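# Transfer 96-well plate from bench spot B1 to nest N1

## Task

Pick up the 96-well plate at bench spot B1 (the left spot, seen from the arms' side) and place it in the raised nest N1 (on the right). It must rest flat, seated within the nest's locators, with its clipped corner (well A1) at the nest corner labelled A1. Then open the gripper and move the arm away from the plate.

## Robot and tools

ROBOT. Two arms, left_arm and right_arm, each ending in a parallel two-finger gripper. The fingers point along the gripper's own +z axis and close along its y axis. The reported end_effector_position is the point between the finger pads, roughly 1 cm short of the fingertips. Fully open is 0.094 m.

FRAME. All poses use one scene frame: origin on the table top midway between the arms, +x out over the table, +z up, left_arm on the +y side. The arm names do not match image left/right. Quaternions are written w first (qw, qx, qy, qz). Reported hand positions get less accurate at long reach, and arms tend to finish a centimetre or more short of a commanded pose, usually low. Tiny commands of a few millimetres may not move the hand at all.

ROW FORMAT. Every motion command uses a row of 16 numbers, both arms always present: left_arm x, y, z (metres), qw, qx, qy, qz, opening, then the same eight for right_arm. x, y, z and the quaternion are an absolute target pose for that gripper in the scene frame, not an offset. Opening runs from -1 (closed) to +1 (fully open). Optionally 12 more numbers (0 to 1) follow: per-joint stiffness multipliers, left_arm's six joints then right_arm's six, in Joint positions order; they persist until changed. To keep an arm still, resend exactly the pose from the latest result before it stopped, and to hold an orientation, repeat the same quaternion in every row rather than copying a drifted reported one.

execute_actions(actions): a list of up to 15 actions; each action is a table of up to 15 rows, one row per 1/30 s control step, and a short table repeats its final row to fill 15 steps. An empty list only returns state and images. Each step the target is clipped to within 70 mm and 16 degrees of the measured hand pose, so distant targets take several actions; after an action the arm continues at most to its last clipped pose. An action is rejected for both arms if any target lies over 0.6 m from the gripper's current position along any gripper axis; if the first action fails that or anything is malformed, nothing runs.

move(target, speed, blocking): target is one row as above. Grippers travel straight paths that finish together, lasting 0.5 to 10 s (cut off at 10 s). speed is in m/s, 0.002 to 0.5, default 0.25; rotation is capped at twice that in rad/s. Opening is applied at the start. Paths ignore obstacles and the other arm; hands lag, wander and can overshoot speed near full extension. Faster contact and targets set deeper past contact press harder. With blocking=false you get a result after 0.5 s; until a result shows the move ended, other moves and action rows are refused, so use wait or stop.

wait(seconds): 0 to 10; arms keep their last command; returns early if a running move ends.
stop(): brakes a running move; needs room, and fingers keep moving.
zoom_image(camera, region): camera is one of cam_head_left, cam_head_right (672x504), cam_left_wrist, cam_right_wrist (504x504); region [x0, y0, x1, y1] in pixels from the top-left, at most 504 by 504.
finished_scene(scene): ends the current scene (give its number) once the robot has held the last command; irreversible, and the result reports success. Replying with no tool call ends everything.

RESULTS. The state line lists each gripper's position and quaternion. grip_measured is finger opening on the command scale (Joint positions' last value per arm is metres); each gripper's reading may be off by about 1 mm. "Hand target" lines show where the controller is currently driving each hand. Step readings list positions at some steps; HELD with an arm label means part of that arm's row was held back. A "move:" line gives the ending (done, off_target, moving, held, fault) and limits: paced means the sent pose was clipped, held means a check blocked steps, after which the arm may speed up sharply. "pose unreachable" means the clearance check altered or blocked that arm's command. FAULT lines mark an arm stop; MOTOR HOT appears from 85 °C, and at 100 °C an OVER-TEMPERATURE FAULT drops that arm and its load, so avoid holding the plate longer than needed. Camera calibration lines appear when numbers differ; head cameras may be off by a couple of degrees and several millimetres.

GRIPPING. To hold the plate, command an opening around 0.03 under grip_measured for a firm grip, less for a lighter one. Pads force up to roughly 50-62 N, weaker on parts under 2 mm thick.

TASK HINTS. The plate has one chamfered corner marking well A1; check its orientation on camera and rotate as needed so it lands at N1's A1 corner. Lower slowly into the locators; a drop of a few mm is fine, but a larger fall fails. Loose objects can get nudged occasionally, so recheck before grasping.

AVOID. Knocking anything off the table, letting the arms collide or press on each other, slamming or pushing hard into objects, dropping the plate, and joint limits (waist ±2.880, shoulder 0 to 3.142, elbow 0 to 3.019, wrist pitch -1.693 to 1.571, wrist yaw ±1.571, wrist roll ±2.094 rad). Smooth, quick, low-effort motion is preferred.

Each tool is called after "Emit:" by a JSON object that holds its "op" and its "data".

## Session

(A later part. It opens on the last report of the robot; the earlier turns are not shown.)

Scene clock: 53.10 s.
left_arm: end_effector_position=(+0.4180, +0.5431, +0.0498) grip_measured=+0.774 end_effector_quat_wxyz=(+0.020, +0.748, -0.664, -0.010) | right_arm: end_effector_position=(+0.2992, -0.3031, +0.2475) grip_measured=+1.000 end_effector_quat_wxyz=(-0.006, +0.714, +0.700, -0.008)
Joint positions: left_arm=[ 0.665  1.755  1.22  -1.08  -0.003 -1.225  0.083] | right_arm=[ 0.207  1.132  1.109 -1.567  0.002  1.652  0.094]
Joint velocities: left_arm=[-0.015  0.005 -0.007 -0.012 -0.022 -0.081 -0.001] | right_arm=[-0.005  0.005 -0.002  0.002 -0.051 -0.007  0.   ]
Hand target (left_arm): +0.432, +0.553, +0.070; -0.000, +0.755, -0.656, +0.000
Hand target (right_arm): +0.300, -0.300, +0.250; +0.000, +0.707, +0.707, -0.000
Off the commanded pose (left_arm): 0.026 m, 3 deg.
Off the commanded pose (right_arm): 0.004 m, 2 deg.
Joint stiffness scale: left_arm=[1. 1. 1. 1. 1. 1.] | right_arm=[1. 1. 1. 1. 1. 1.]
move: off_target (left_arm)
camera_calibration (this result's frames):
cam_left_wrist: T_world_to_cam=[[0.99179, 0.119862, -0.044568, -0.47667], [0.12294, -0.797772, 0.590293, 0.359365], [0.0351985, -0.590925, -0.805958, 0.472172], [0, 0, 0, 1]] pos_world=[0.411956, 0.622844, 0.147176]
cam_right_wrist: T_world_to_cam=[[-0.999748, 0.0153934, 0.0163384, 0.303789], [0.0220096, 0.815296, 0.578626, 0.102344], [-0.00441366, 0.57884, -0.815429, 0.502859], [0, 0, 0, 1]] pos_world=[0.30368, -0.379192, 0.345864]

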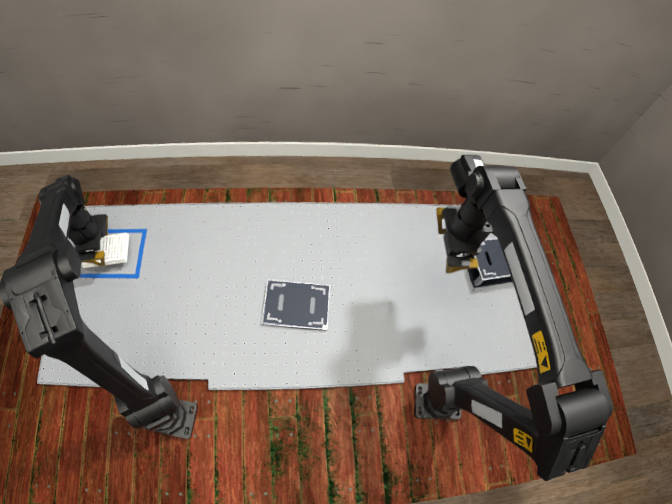

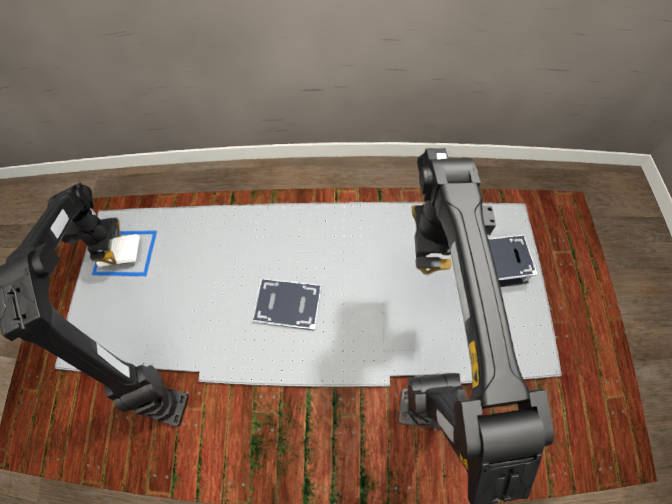

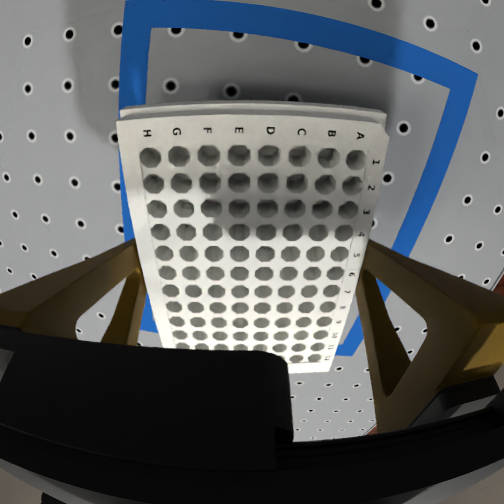

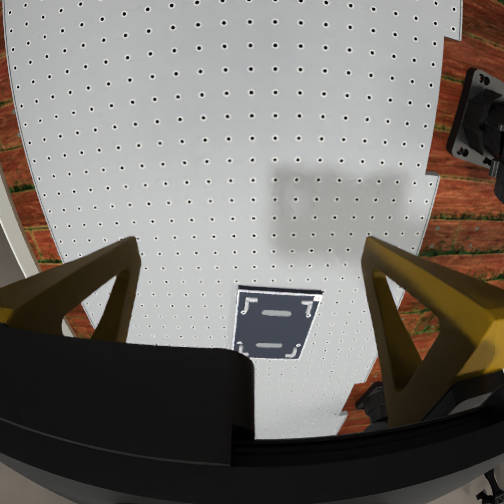

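Emit:
{"op": "move", "data": {"target": [0.432,0.50,0.13,0,0.755,-0.656,0,0.74, 0.30,-0.30,0.25,0,0.707,0.707,0,1], "speed": 0.12}}

Emit:
{"op": "move", "data": {"target": [0.45,0.0,0.09,0,-0.383,-0.924,0,0.74, 0.36,-0.40,0.27,0,0.707,0.707,0,1], "speed": 0.2}}

Scene clock: 62.20 s.
left_arm: end_effector_position=(+0.4167, +0.4981, +0.1103) grip_measured=+0.774 end_effector_quat_wxyz=(+0.018, +0.752, -0.659, -0.011) | right_arm: end_effector_position=(+0.2992, -0.3031, +0.2475) grip_measured=+1.000 end_effector_quat_wxyz=(-0.006, +0.714, +0.700, -0.008)
Joint positions: left_arm=[ 0.578  1.636  1.238 -1.215 -0.003 -1.324  0.083] | right_arm=[ 0.207  1.132  1.109 -1.567  0.002  1.652  0.094]
Joint velocities: left_arm=[ 0.005 -0.015  0.017  0.007 -0.022 -0.022 -0.   ] | right_arm=[-0.005  0.005  0.007 -0.007 -0.037 -0.022  0.   ]
Hand target (left_arm): +0.431, +0.500, +0.130; -0.000, +0.755, -0.656, -0.000
Hand target (right_arm): +0.300, -0.300, +0.250; +0.000, +0.707, +0.707, -0.000
Off the commanded pose (left_arm): 0.025 m, 3 deg.
Off the commanded pose (right_arm): 0.004 m, 2 deg.
Joint stiffness scale: left_arm=[1. 1. 1. 1. 1. 1.] | right_arm=[1. 1. 1. 1. 1. 1.]
move: off_target (left_arm)
camera_calibration (this result's frames):
cam_left_wrist: T_world_to_cam=[[0.99028, 0.132081, -0.0436001, -0.472875], [0.132386, -0.798881, 0.586739, 0.284943], [0.0426658, -0.586808, -0.808602, 0.489433], [0, 0, 0, 1]] pos_world=[0.409674, 0.577297, 0.207952]
cam_right_wrist: T_world_to_cam=[[-0.999748, 0.0153934, 0.0163384, 0.303789], [0.0220096, 0.815296, 0.578626, 0.102344], [-0.00441366, 0.57884, -0.815429, 0.502859], [0, 0, 0, 1]] pos_world=[0.30368, -0.379192, 0.345864]

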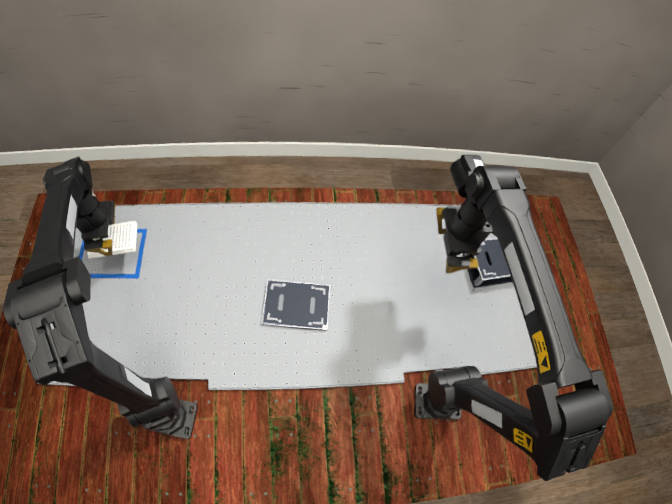

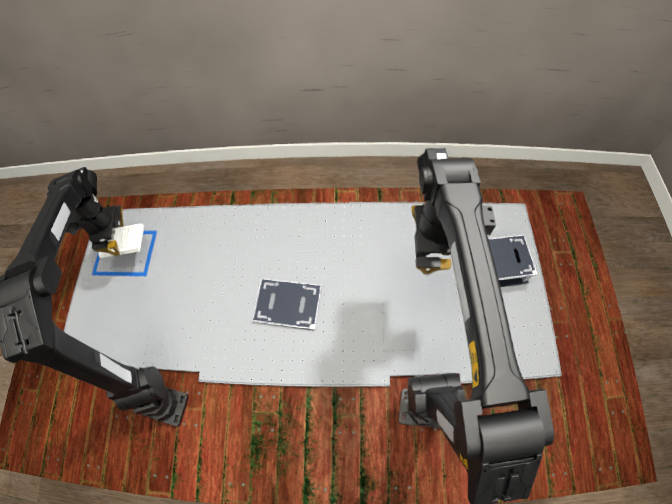

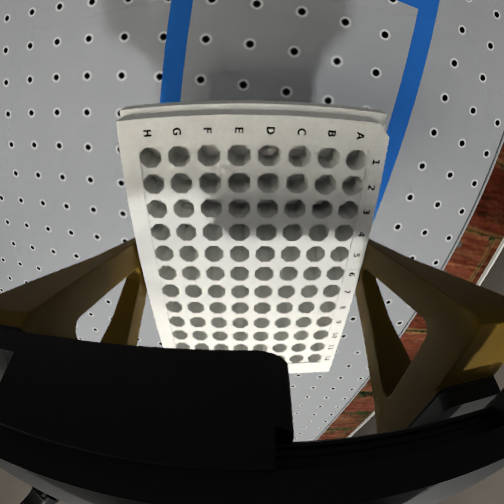

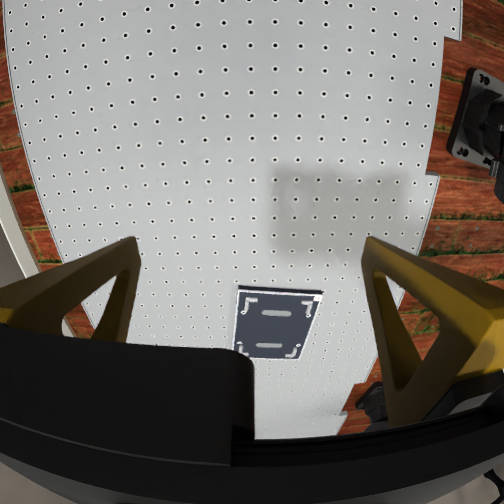

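Scene clock: 68.90 s.
left_arm: end_effector_position=(+0.4332, +0.0096, +0.0849) grip_measured=+0.774 end_effector_quat_wxyz=(-0.006, +0.373, +0.928, +0.005) | right_arm: end_effector_position=(+0.3469, -0.3929, +0.2513) grip_measured=+1.000 end_effector_quat_wxyz=(-0.018, +0.706, +0.708, -0.011)
Joint positions: left_arm=[-0.431  1.857  1.471 -1.199 -0.007  0.134  0.083] | right_arm=[-0.059  1.292  1.249 -1.569 -0.001  1.364  0.094]
Joint velocities: left_arm=[ 0.005 -0.005 -0.017 -0.007  0.051  0.037 -0.001] | right_arm=[-0.005 -0.005 -0.007  0.017 -0.051 -0.051  0.   ]
Hand target (left_arm): +0.444, -0.001, +0.089; -0.000, +0.383, +0.924, +0.005
Hand target (right_arm): +0.359, -0.400, +0.269; -0.003, +0.707, +0.707, +0.000
Off the commanded pose (left_arm): 0.020 m, 2 deg.
Off the commanded pose (right_arm): 0.024 m, 2 deg.
Joint stiffness scale: left_arm=[1. 1. 1. 1. 1. 1.] | right_arm=[1. 1. 1. 1. 1. 1.]
move: off_target (left_arm, right_arm)
camera_calibration (this result's frames):
cam_left_wrist: T_world_to_cam=[[-0.690882, -0.722938, -0.00655351, 0.307564], [-0.584485, 0.553186, 0.593602, 0.204386], [-0.425512, 0.413939, -0.804732, 0.374436], [0, 0, 0, 1]] pos_world=[0.491278, -0.045707, 0.182013]
cam_right_wrist: T_world_to_cam=[[-0.999278, -0.0061118, 0.0374893, 0.338843], [0.017168, 0.807733, 0.589298, 0.168364], [-0.033883, 0.589517, -0.807045, 0.570467], [0, 0, 0, 1]] pos_world=[0.355037, -0.470222, 0.348473]

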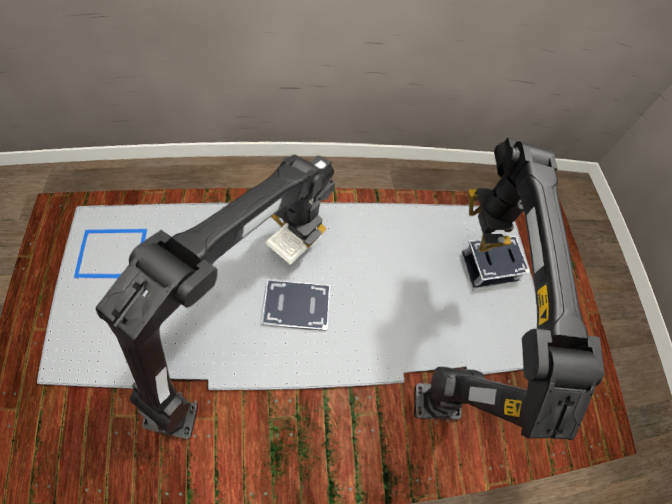

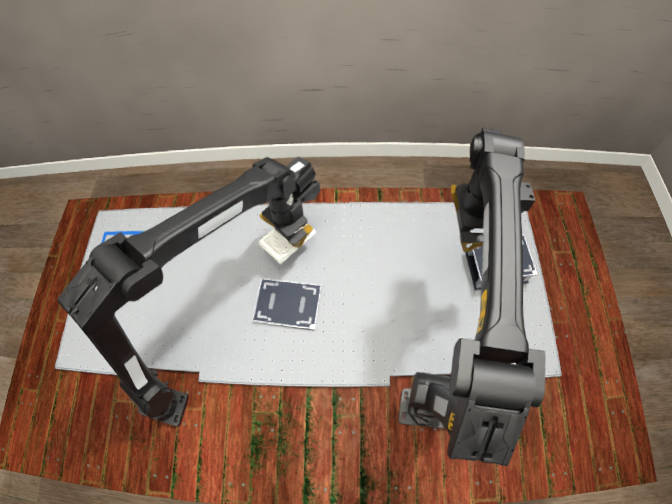

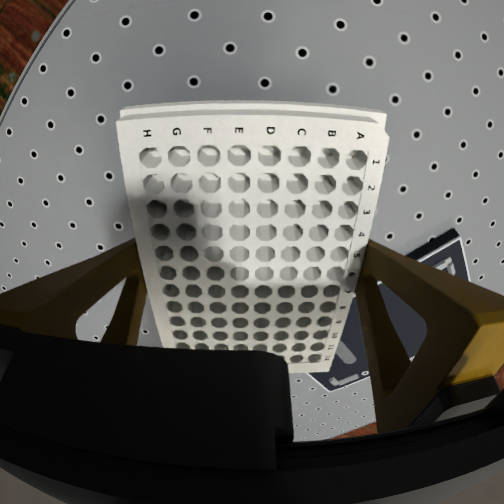

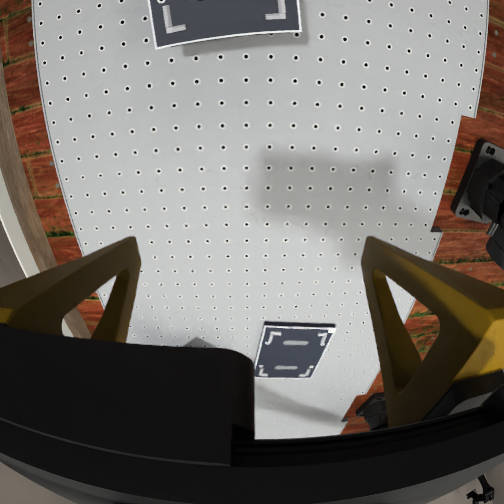

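Emit:
{"op": "move", "data": {"target": [0.455,0.0,0.006,0,0.383,0.924,0,0.74, 0.38,-0.50,0.27,0,0.707,0.707,0,1], "speed": 0.05}}

Scene clock: 73.00 s.
left_arm: end_effector_position=(+0.4526, -0.0052, +0.0222) grip_measured=+0.774 end_effector_quat_wxyz=(+0.010, +0.381, +0.925, -0.001) | right_arm: end_effector_position=(+0.3680, -0.4899, +0.2519) grip_measured=+1.000 end_effector_quat_wxyz=(-0.021, +0.708, +0.706, -0.007)
Joint positions: left_arm=[-0.43   1.966  1.457 -1.043 -0.003  0.152  0.083] | right_arm=[-0.285  1.426  1.38  -1.569 -0.001  1.142  0.094]
Joint velocities: left_arm=[-0.005  0.005  0.002 -0.012  0.051  0.037  0.001] | right_arm=[-0.015 -0.005 -0.002 -0.007 -0.007 -0.022  0.   ]
Hand target (left_arm): +0.454, +0.000, +0.006; -0.000, +0.383, +0.924, -0.000
Hand target (right_arm): +0.379, -0.500, +0.269; -0.002, +0.707, +0.707, +0.001
Off the commanded pose (left_arm): 0.017 m, 1 deg.
Off the commanded pose (right_arm): 0.024 m, 3 deg.
Joint stiffness scale: left_arm=[1. 1. 1. 1. 1. 1.] | right_arm=[1. 1. 1. 1. 1. 1.]
move: off_target (left_arm, right_arm)
camera_calibration (this result's frames):
cam_left_wrist: T_world_to_cam=[[-0.703308, -0.710853, -0.00677912, 0.315507], [-0.588699, 0.577053, 0.566077, 0.263806], [-0.398486, 0.402118, -0.824324, 0.326507], [0, 0, 0, 1]] pos_world=[0.507309, -0.0592446, 0.121952]
cam_right_wrist: T_world_to_cam=[[-0.999303, -0.00246978, 0.0372405, 0.361221], [0.0202658, 0.801987, 0.596997, 0.240125], [-0.0313408, 0.597336, -0.801379, 0.630389], [0, 0, 0, 1]] pos_world=[0.37586, -0.568238, 0.348374]

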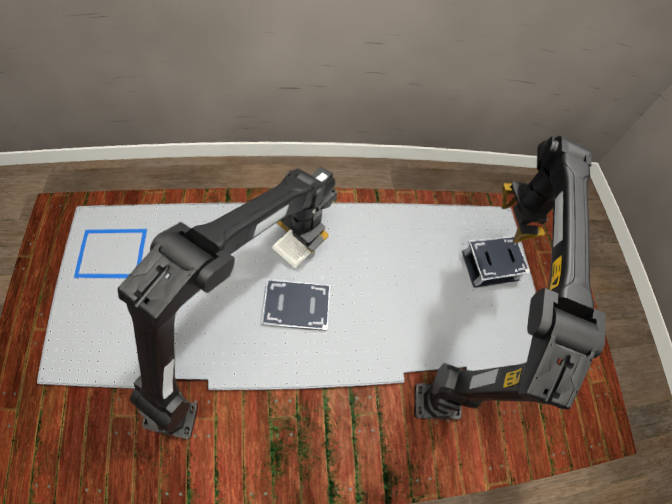

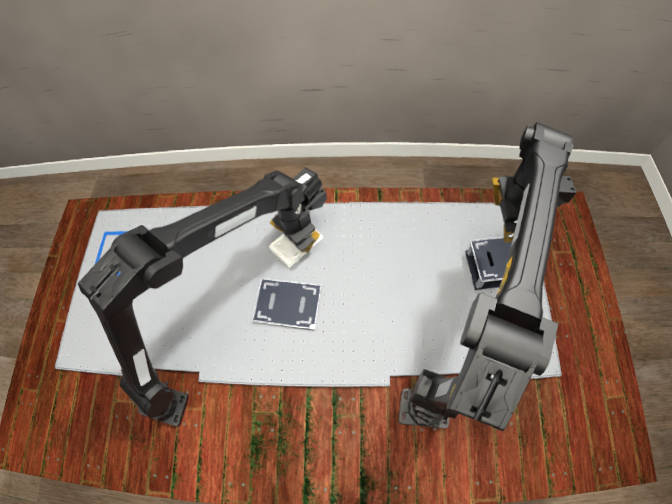

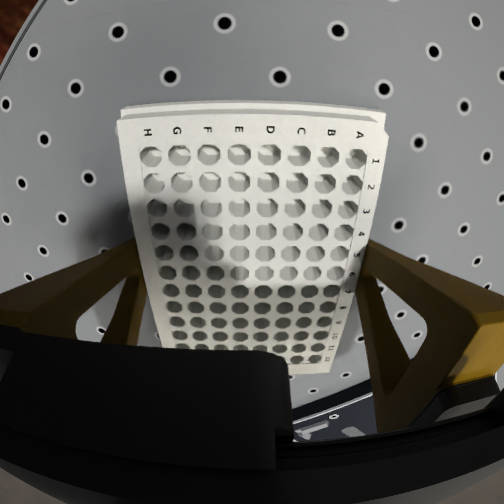

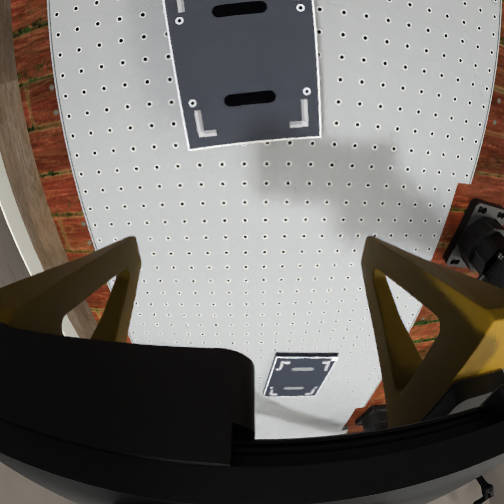

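Emit:
{"op": "move", "data": {"target": [0.455,0.0,0.0,0,0.383,0.924,0,0.74, 0.38,-0.57,0.27,0,0.707,0.707,0,1], "speed": 0.05}}

Scene clock: 76.57 s.
left_arm: end_effector_position=(+0.4543, -0.0066, +0.0222) grip_measured=+0.774 end_effector_quat_wxyz=(+0.014, +0.381, +0.924, -0.002) | right_arm: end_effector_position=(+0.3709, -0.5583, +0.2524) grip_measured=+1.000 end_effector_quat_wxyz=(-0.019, +0.708, +0.706, -0.004)
Joint positions: left_arm=[-0.43   1.966  1.457 -1.035 -0.002  0.153  0.083] | right_arm=[-0.424  1.514  1.477 -1.572 -0.001  1.003  0.094]
Joint velocities: left_arm=[ 0.015 -0.015 -0.007 -0.007 -0.037  0.037 -0.   ] | right_arm=[ 0.005  0.005 -0.007 -0.017 -0.095 -0.022  0.   ]
Hand target (left_arm): +0.454, +0.000, +0.001; +0.000, +0.383, +0.924, -0.000
Hand target (right_arm): +0.379, -0.569, +0.269; -0.001, +0.707, +0.707, +0.001
Off the commanded pose (left_arm): 0.023 m, 2 deg.
Off the commanded pose (right_arm): 0.023 m, 2 deg.
Joint stiffness scale: left_arm=[1. 1. 1. 1. 1. 1.] | right_arm=[1. 1. 1. 1. 1. 1.]
move: off_target (left_arm, right_arm)
camera_calibration (this result's frames):
cam_left_wrist: T_world_to_cam=[[-0.704348, -0.709812, -0.00775649, 0.316267], [-0.591683, 0.581021, 0.558861, 0.267087], [-0.39218, 0.398222, -0.829225, 0.324977], [0, 0, 0, 1]] pos_world=[0.508242, -0.0601063, 0.122667]
cam_right_wrist: T_world_to_cam=[[-0.999557, -0.00243204, 0.0296681, 0.365888], [0.015835, 0.800501, 0.599122, 0.294856], [-0.0252064, 0.599326, -0.800108, 0.670252], [0, 0, 0, 1]] pos_world=[0.377951, -0.636842, 0.348765]

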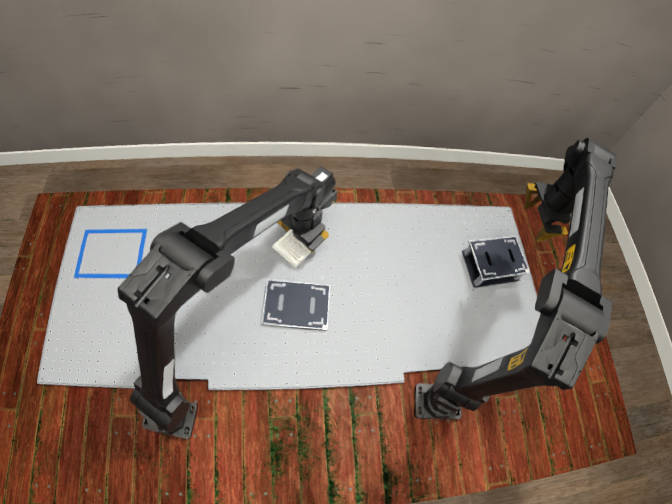

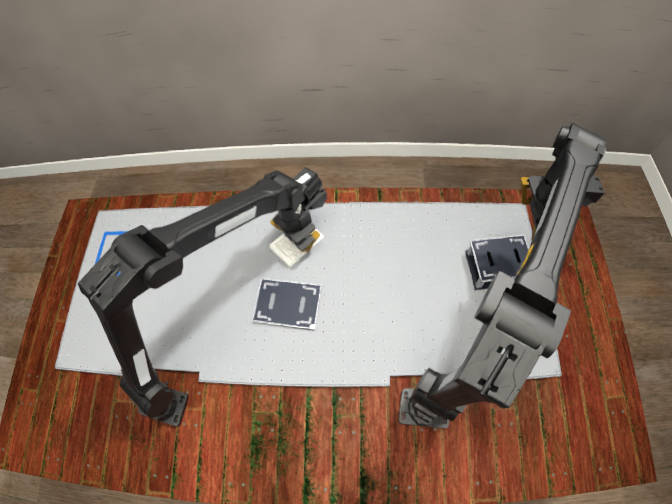

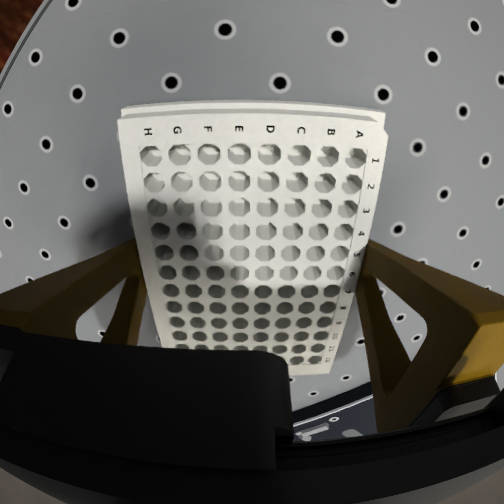

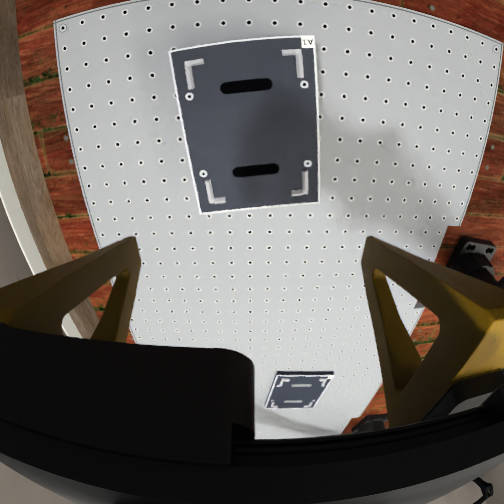

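Emit:
{"op": "execute_actions", "data": {"actions": [[[0.454,-0.005,0.018,0,0.383,0.924,0,0.74, 0.37,-0.56,0.26,0,0.707,0.707,0,1]],[[0.454,-0.005,0.018,0,0.383,0.924,0,1, 0.37,-0.56,0.26,0,0.707,0.707,0,1]],[[0.454,-0.005,0.018,0,0.383,0.924,0,1, 0.37,-0.56,0.26,0,0.707,0.707,0,1]]]}}

Emit:
{"op": "move", "data": {"target": [0.46,-0.008,0.10,0,0.383,0.924,0,1, 0.37,-0.40,0.24,0,0.6,0.8,0,1], "speed": 0.1}}

Emit:
{"op": "move", "data": {"target": [0.35,0.38,0.2,0,0,1,0,1, 0.40,-0.25,0.2,0,0.383,0.924,0,1]}}

Emit:
{"op": "move", "data": {"target": [0.35,0.38,0.2,0,0,1,0,1, 0.458,-0.01,0.10,0,0.383,0.924,0,1]}}

Scene clock: 84.17 s.
left_arm: end_effector_position=(+0.4512, -0.0044, +0.0221) grip_measured=+1.000 end_effector_quat_wxyz=(+0.006, +0.382, +0.924, -0.001) | right_arm: end_effector_position=(+0.3715, -0.5587, +0.2501) grip_measured=+1.000 end_effector_quat_wxyz=(-0.016, +0.707, +0.707, -0.003)
Joint positions: left_arm=[-0.43   1.966  1.457 -1.05  -0.002  0.153  0.094] | right_arm=[-0.424  1.513  1.469 -1.561 -0.001  1.001  0.094]
Joint velocities: left_arm=[-0.034 -0.005  0.007 -0.022  0.007 -0.022  0.   ] | right_arm=[-0.005 -0.005  0.012 -0.012 -0.095  0.007  0.   ]
Hand target (left_arm): +0.454, -0.005, +0.018; +0.000, +0.383, +0.924, -0.000
Hand target (right_arm): +0.370, -0.560, +0.260; -0.000, +0.707, +0.707, -0.000
Off the commanded pose (left_arm): 0.005 m, 1 deg.
Off the commanded pose (right_arm): 0.010 m, 2 deg.
Joint stiffness scale: left_arm=[1. 1. 1. 1. 1. 1.] | right_arm=[1. 1. 1. 1. 1. 1.]
Step readings (end_effector_position; steps 1 to 15: 1st action; 16 to 30: 2nd action; 31 to 45: 3rd action):
0: left_arm (+0.4543, -0.0066, +0.0222) | right_arm (+0.3708, -0.5583, +0.2524)
1: left_arm (+0.4538, -0.0062, +0.0222) | right_arm (+0.3711, -0.5585, +0.2521)
2: left_arm (+0.4530, -0.0056, +0.0222) | right_arm (+0.3713, -0.5586, +0.2519)
4: left_arm (+0.4519, -0.0048, +0.0222) | right_arm (+0.3714, -0.5587, +0.2508)
8: left_arm (+0.4515, -0.0045, +0.0222) | right_arm (+0.3714, -0.5586, +0.2501)
15: left_arm (+0.4515, -0.0045, +0.0222) | right_arm (+0.3715, -0.5587, +0.2501)
16: left_arm (+0.4514, -0.0045, +0.0222) | right_arm (+0.3715, -0.5587, +0.2501)
17: left_arm (+0.4514, -0.0045, +0.0222) | right_arm (+0.3715, -0.5587, +0.2501)
19: left_arm (+0.4512, -0.0044, +0.0221) | right_arm (+0.3715, -0.5587, +0.2501)
23: left_arm (+0.4512, -0.0044, +0.0221) | right_arm (+0.3715, -0.5587, +0.2501)
30: left_arm (+0.4512, -0.0044, +0.0221) | right_arm (+0.3715, -0.5587, +0.2501)
31: left_arm (+0.4512, -0.0044, +0.0221) | right_arm (+0.3715, -0.5587, +0.2501)
32: left_arm (+0.4512, -0.0044, +0.0221) | right_arm (+0.3715, -0.5587, +0.2501)
34: left_arm (+0.4512, -0.0044, +0.0221) | right_arm (+0.3715, -0.5587, +0.2501)
38: left_arm (+0.4512, -0.0044, +0.0221) | right_arm (+0.3715, -0.5587, +0.2501)
45: end_effector_position above
camera_calibration (this result's frames):
cam_left_wrist: T_world_to_cam=[[-0.704434, -0.709751, -0.0050725, 0.315614], [-0.584583, 0.576121, 0.571268, 0.260558], [-0.402536, 0.405386, -0.820748, 0.32737], [0, 0, 0, 1]] pos_world=[0.506426, -0.058817, 0.121441]
cam_right_wrist: T_world_to_cam=[[-0.999681, -0.00463635, 0.0248147, 0.366597], [0.0110923, 0.802336, 0.59677, 0.29992], [-0.0226766, 0.596855, -0.802029, 0.666814], [0, 0, 0, 1]] pos_world=[0.378274, -0.636928, 0.346724]

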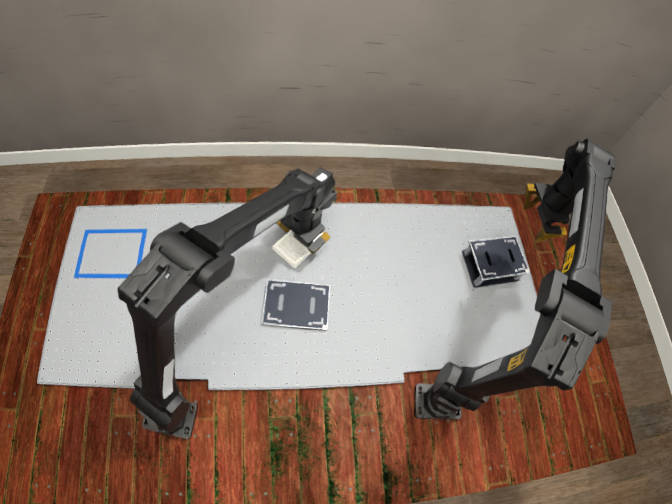

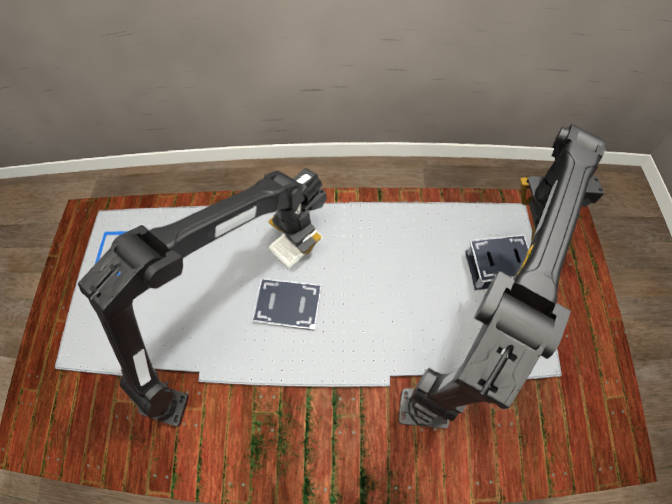

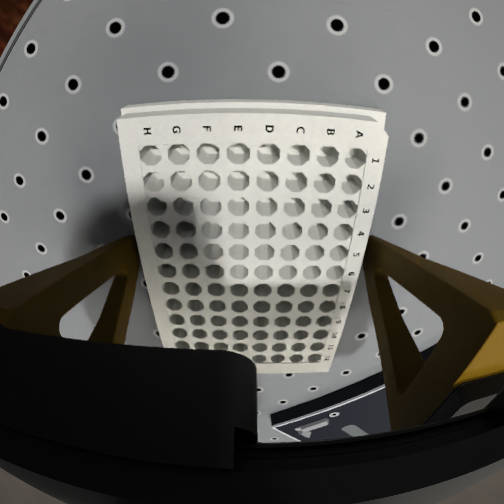

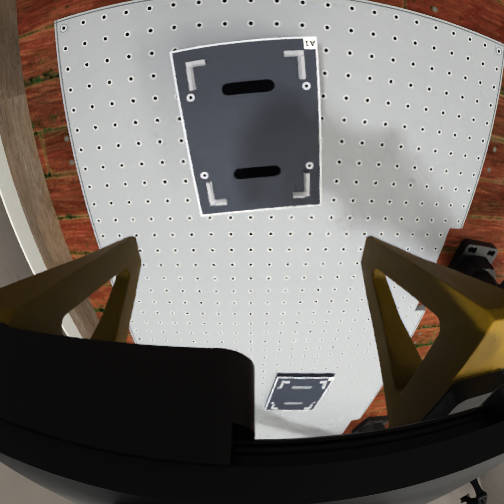

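Scene clock: 86.13 s.
left_arm: end_effector_position=(+0.4467, -0.0011, +0.0773) grip_measured=+1.000 end_effector_quat_wxyz=(-0.022, +0.381, +0.924, +0.006) | right_arm: end_effector_position=(+0.3699, -0.4023, +0.2337) grip_measured=+1.000 end_effector_quat_wxyz=(-0.011, +0.598, +0.801, -0.008)
Joint positions: left_arm=[-0.43   1.925  1.552 -1.244 -0.002  0.153  0.094] | right_arm=[-0.069  1.349  1.256 -1.504  0.005  1.069  0.094]
Joint velocities: left_arm=[-0.024 -0.005 -0.007  0.007 -0.007 -0.007  0.   ] | right_arm=[-0.005 -0.015 -0.017  0.012 -0.051  0.051  0.   ]
Hand target (left_arm): +0.460, -0.008, +0.100; +0.000, +0.383, +0.924, +0.000
Hand target (right_arm): +0.371, -0.400, +0.241; +0.003, +0.600, +0.800, -0.002
Off the commanded pose (left_arm): 0.027 m, 3 deg.
Off the commanded pose (right_arm): 0.007 m, 2 deg.
Joint stiffness scale: left_arm=[1. 1. 1. 1. 1. 1.] | right_arm=[1. 1. 1. 1. 1. 1.]
move: off_target (left_arm)
camera_calibration (this result's frames):
cam_left_wrist: T_world_to_cam=[[-0.704465, -0.709729, 0.00375821, 0.314387], [-0.556536, 0.55568, 0.617647, 0.208406], [-0.44045, 0.433019, -0.786447, 0.383837], [0, 0, 0, 1]] pos_world=[0.506521, -0.0588863, 0.171964]
cam_right_wrist: T_world_to_cam=[[-0.957372, -0.288008, 0.0221367, 0.237157], [-0.220459, 0.778045, 0.588255, 0.262115], [-0.186645, 0.558299, -0.808372, 0.606869], [0, 0, 0, 1]] pos_world=[0.398103, -0.474449, 0.331135]

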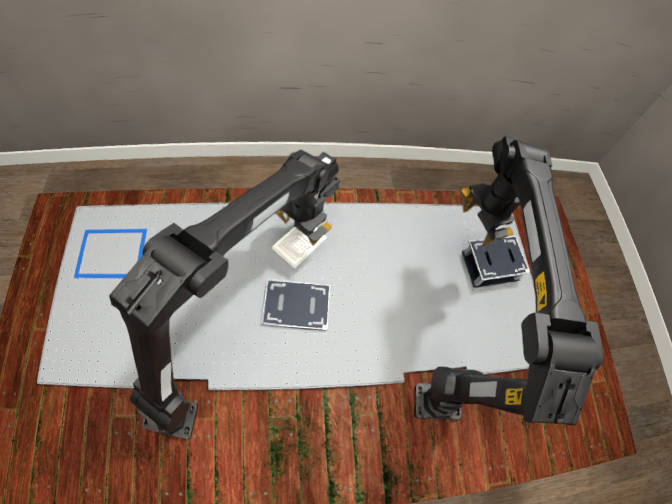

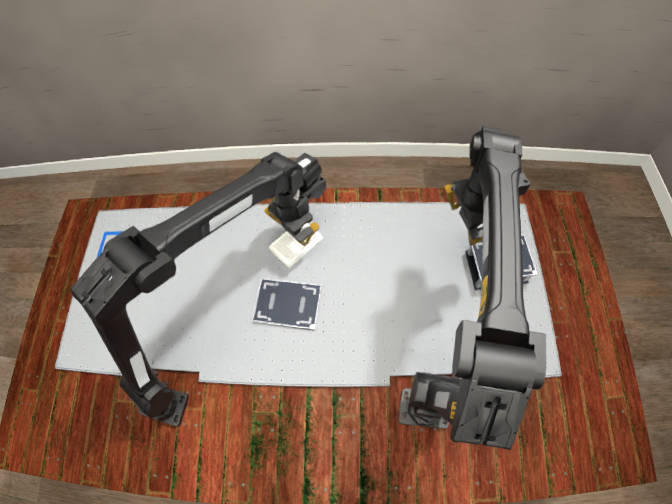

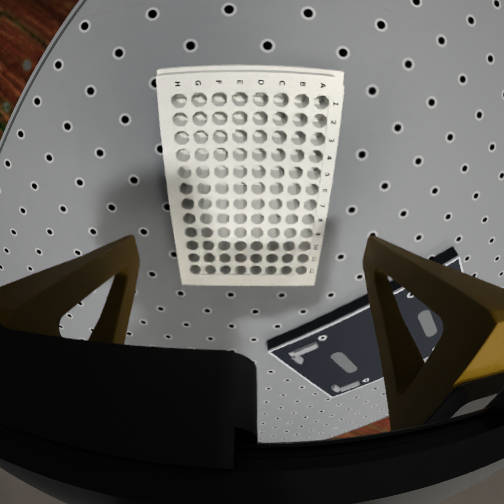

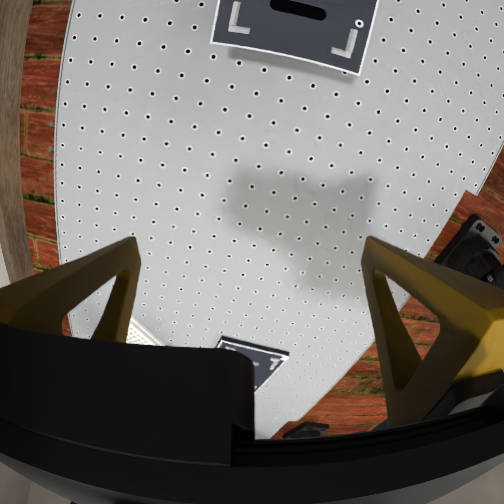

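Scene clock: 88.20 s.
left_arm: end_effector_position=(+0.3571, +0.3849, +0.1986) grip_measured=+1.000 end_effector_quat_wxyz=(-0.002, -0.012, +1.000, -0.001) | right_arm: end_effector_position=(+0.3950, -0.2541, +0.1982) grip_measured=+1.000 end_effector_quat_wxyz=(-0.002, +0.392, +0.920, -0.005)
Joint positions: left_arm=[ 0.353  1.319  1.136 -1.391  0.002  0.13   0.094] | right_arm=[ 0.316  1.408  1.22  -1.393  0.006  0.976  0.094]
Joint velocities: left_arm=[-0.005  0.005 -0.012  0.002 -0.081  0.066  0.   ] | right_arm=[-0.005 -0.015 -0.002  0.017 -0.095  0.037  0.   ]
Hand target (left_arm): +0.356, +0.382, +0.203; -0.001, -0.000, +1.000, -0.003
Hand target (right_arm): +0.401, -0.250, +0.200; +0.004, +0.383, +0.924, -0.002
Off the commanded pose (left_arm): 0.009 m, 1 deg.
Off the commanded pose (right_arm): 0.007 m, 1 deg.
Joint stiffness scale: left_arm=[1. 1. 1. 1. 1. 1.] | right_arm=[1. 1. 1. 1. 1. 1.]
move: done
camera_calibration (this result's frames):
cam_left_wrist: T_world_to_cam=[[0.0243695, -0.999702, 0.00104796, 0.376673], [-0.811685, -0.0191743, 0.58378, 0.188165], [-0.583586, -0.015077, -0.811911, 0.501186], [0, 0, 0, 1]] pos_world=[0.436037, 0.387725, 0.296677]
cam_right_wrist: T_world_to_cam=[[-0.71835, -0.695631, 0.00835616, 0.109343], [-0.562217, 0.587569, 0.581958, 0.261087], [-0.409738, 0.413351, -0.813176, 0.552363], [0, 0, 0, 1]] pos_world=[0.451658, -0.305664, 0.296313]

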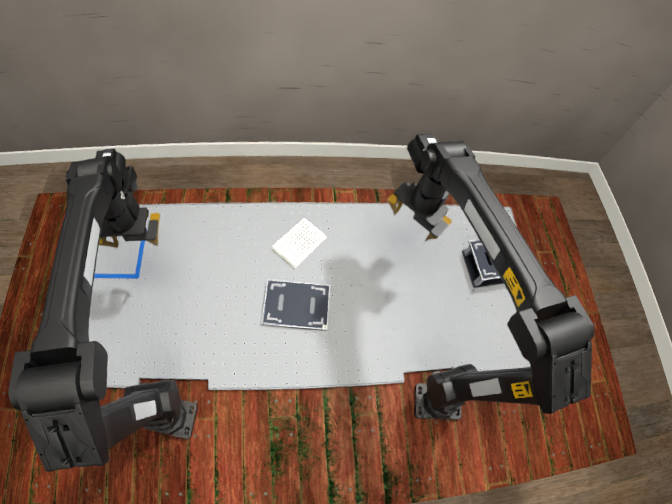

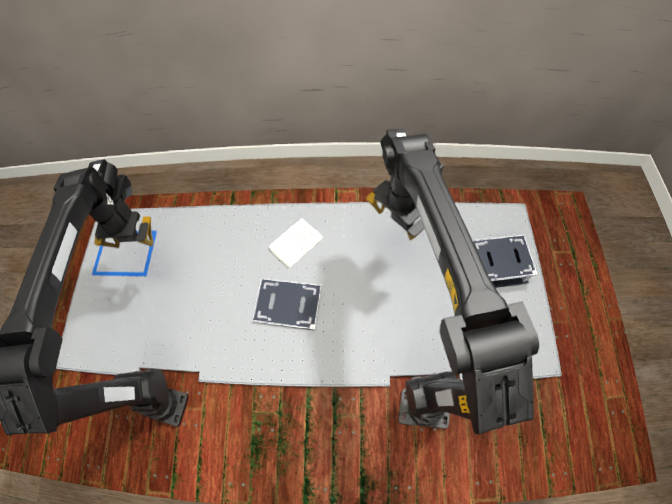

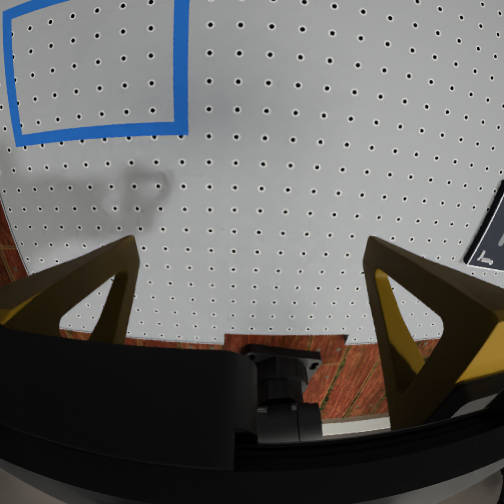

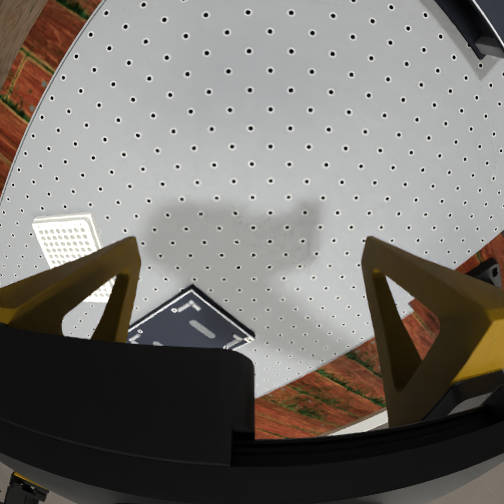

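Scene clock: 89.77 s.
left_arm: end_effector_position=(+0.3534, +0.3843, +0.1987) grip_measured=+1.000 end_effector_quat_wxyz=(-0.001, -0.012, +1.000, -0.001) | right_arm: end_effector_position=(+0.4400, -0.0230, +0.0778) grip_measured=+1.000 end_effector_quat_wxyz=(-0.013, +0.377, +0.926, -0.025)
Joint positions: left_arm=[ 0.353  1.309  1.126 -1.391  0.002  0.13   0.094] | right_arm=[ 0.743  1.857  1.45  -1.218  0.006  1.371  0.094]
Joint velocities: left_arm=[ 0.005  0.005 -0.012  0.012 -0.037 -0.11   0.   ] | right_arm=[ 0.005 -0.015 -0.012 -0.012  0.007 -0.007  0.   ]
Hand target (left_arm): +0.350, +0.380, +0.200; -0.000, -0.000, +1.000, +0.000
Hand target (right_arm): +0.457, -0.012, +0.099; +0.005, +0.383, +0.924, +0.000
Off the commanded pose (left_arm): 0.006 m, 1 deg.
Off the commanded pose (right_arm): 0.031 m, 3 deg.
Joint stiffness scale: left_arm=[1. 1. 1. 1. 1. 1.] | right_arm=[1. 1. 1. 1. 1. 1.]
move: off_target (right_arm)
camera_calibration (this result's frames):
cam_left_wrist: T_world_to_cam=[[0.0243684, -0.999703, 0.000901193, 0.376223], [-0.812345, -0.019276, 0.582858, 0.185552], [-0.582667, -0.0149354, -0.812573, 0.49886], [0, 0, 0, 1]] pos_world=[0.432233, 0.387138, 0.296871]
cam_right_wrist: T_world_to_cam=[[-0.694033, -0.718051, 0.0521587, 0.288859], [-0.561589, 0.585288, 0.584856, 0.220053], [-0.450484, 0.376618, -0.809459, 0.394215], [0, 0, 0, 1]] pos_world=[0.501645, -0.0698472, 0.175335]

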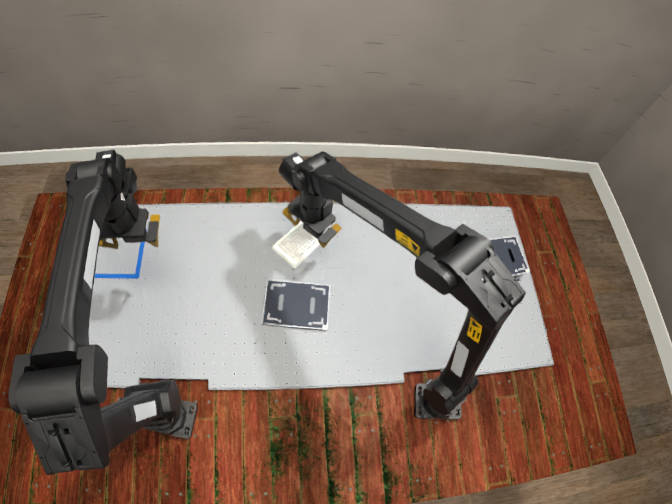

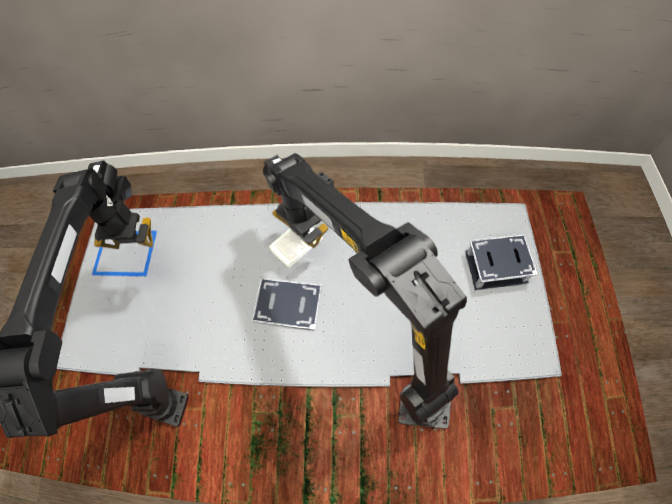

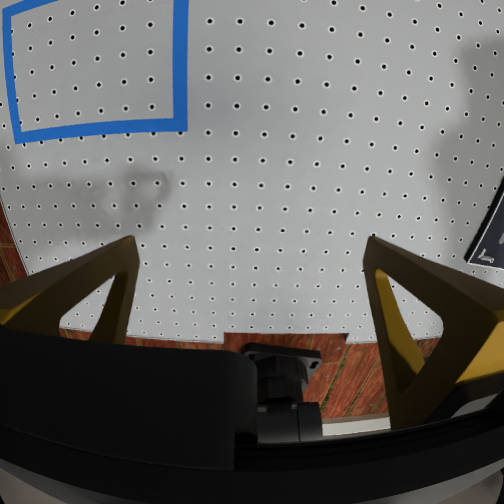

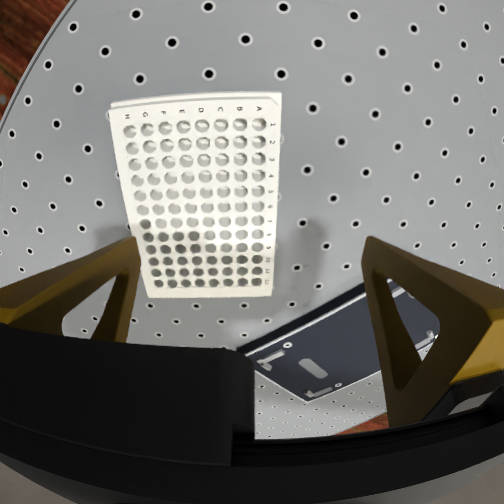

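Emit:
{"op": "move", "data": {"target": [0.35,0.38,0.2,0,0,1,0,1, 0.455,-0.003,0.04,0,0.383,0.924,0,1], "speed": 0.05}}

Scene clock: 94.17 s.
left_arm: end_effector_position=(+0.3534, +0.3843, +0.1987) grip_measured=+1.000 end_effector_quat_wxyz=(-0.001, -0.012, +1.000, -0.001) | right_arm: end_effector_position=(+0.4573, -0.0104, +0.0437) grip_measured=+1.000 end_effector_quat_wxyz=(+0.000, +0.384, +0.923, -0.002)
Joint positions: left_arm=[ 0.353  1.309  1.126 -1.391  0.002  0.13   0.094] | right_arm=[ 0.743  1.914  1.439 -1.098  0.003  1.386  0.094]
Joint velocities: left_arm=[-0.005 -0.005 -0.017  0.002  0.022 -0.051  0.   ] | right_arm=[-0.005 -0.005 -0.007  0.007 -0.007 -0.037  0.   ]
Hand target (left_arm): +0.350, +0.380, +0.200; -0.000, -0.000, +1.000, +0.000
Hand target (right_arm): +0.455, -0.004, +0.040; +0.000, +0.383, +0.924, +0.000
Off the commanded pose (left_arm): 0.006 m, 1 deg.
Off the commanded pose (right_arm): 0.009 m, 0 deg.
Joint stiffness scale: left_arm=[1. 1. 1. 1. 1. 1.] | right_arm=[1. 1. 1. 1. 1. 1.]
move: done
camera_calibration (this result's frames):
cam_left_wrist: T_world_to_cam=[[0.0243684, -0.999703, 0.000901193, 0.376223], [-0.812345, -0.019276, 0.582858, 0.185552], [-0.582667, -0.0149354, -0.812573, 0.49886], [0, 0, 0, 1]] pos_world=[0.432233, 0.387138, 0.296871]
cam_right_wrist: T_world_to_cam=[[-0.706075, -0.708137, -0.000171096, 0.319524], [-0.576945, 0.575124, 0.579972, 0.24948], [-0.410601, 0.409602, -0.814637, 0.351989], [0, 0, 0, 1]] pos_world=[0.514071, -0.0613898, 0.142106]

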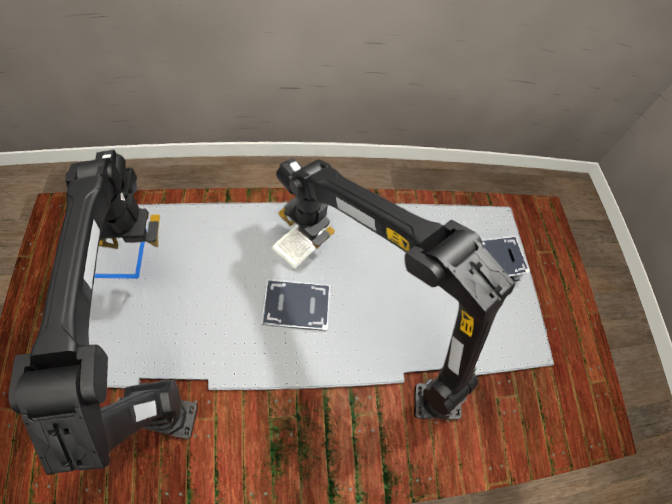

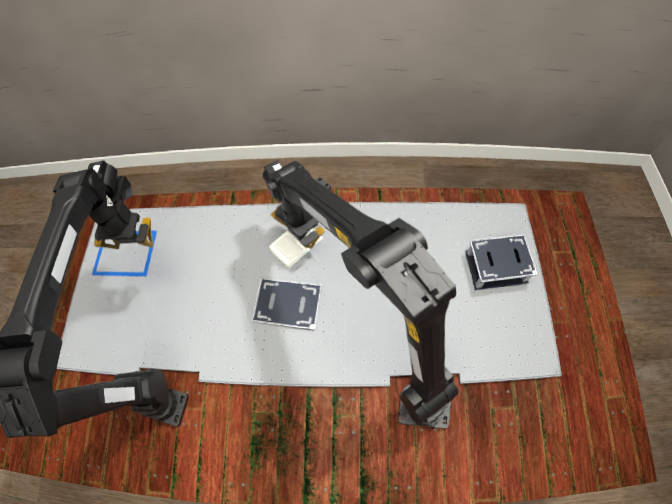

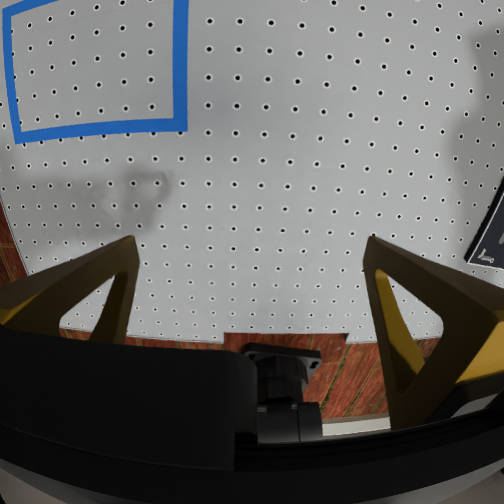

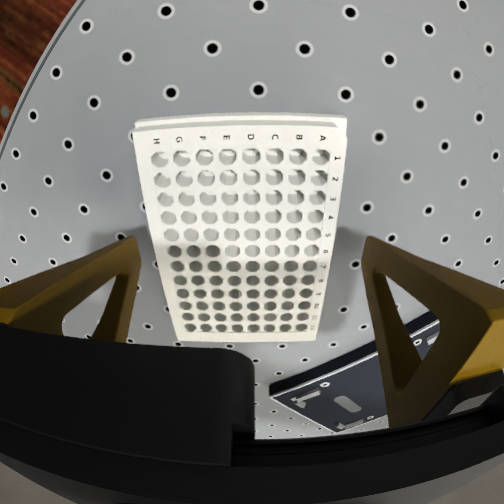

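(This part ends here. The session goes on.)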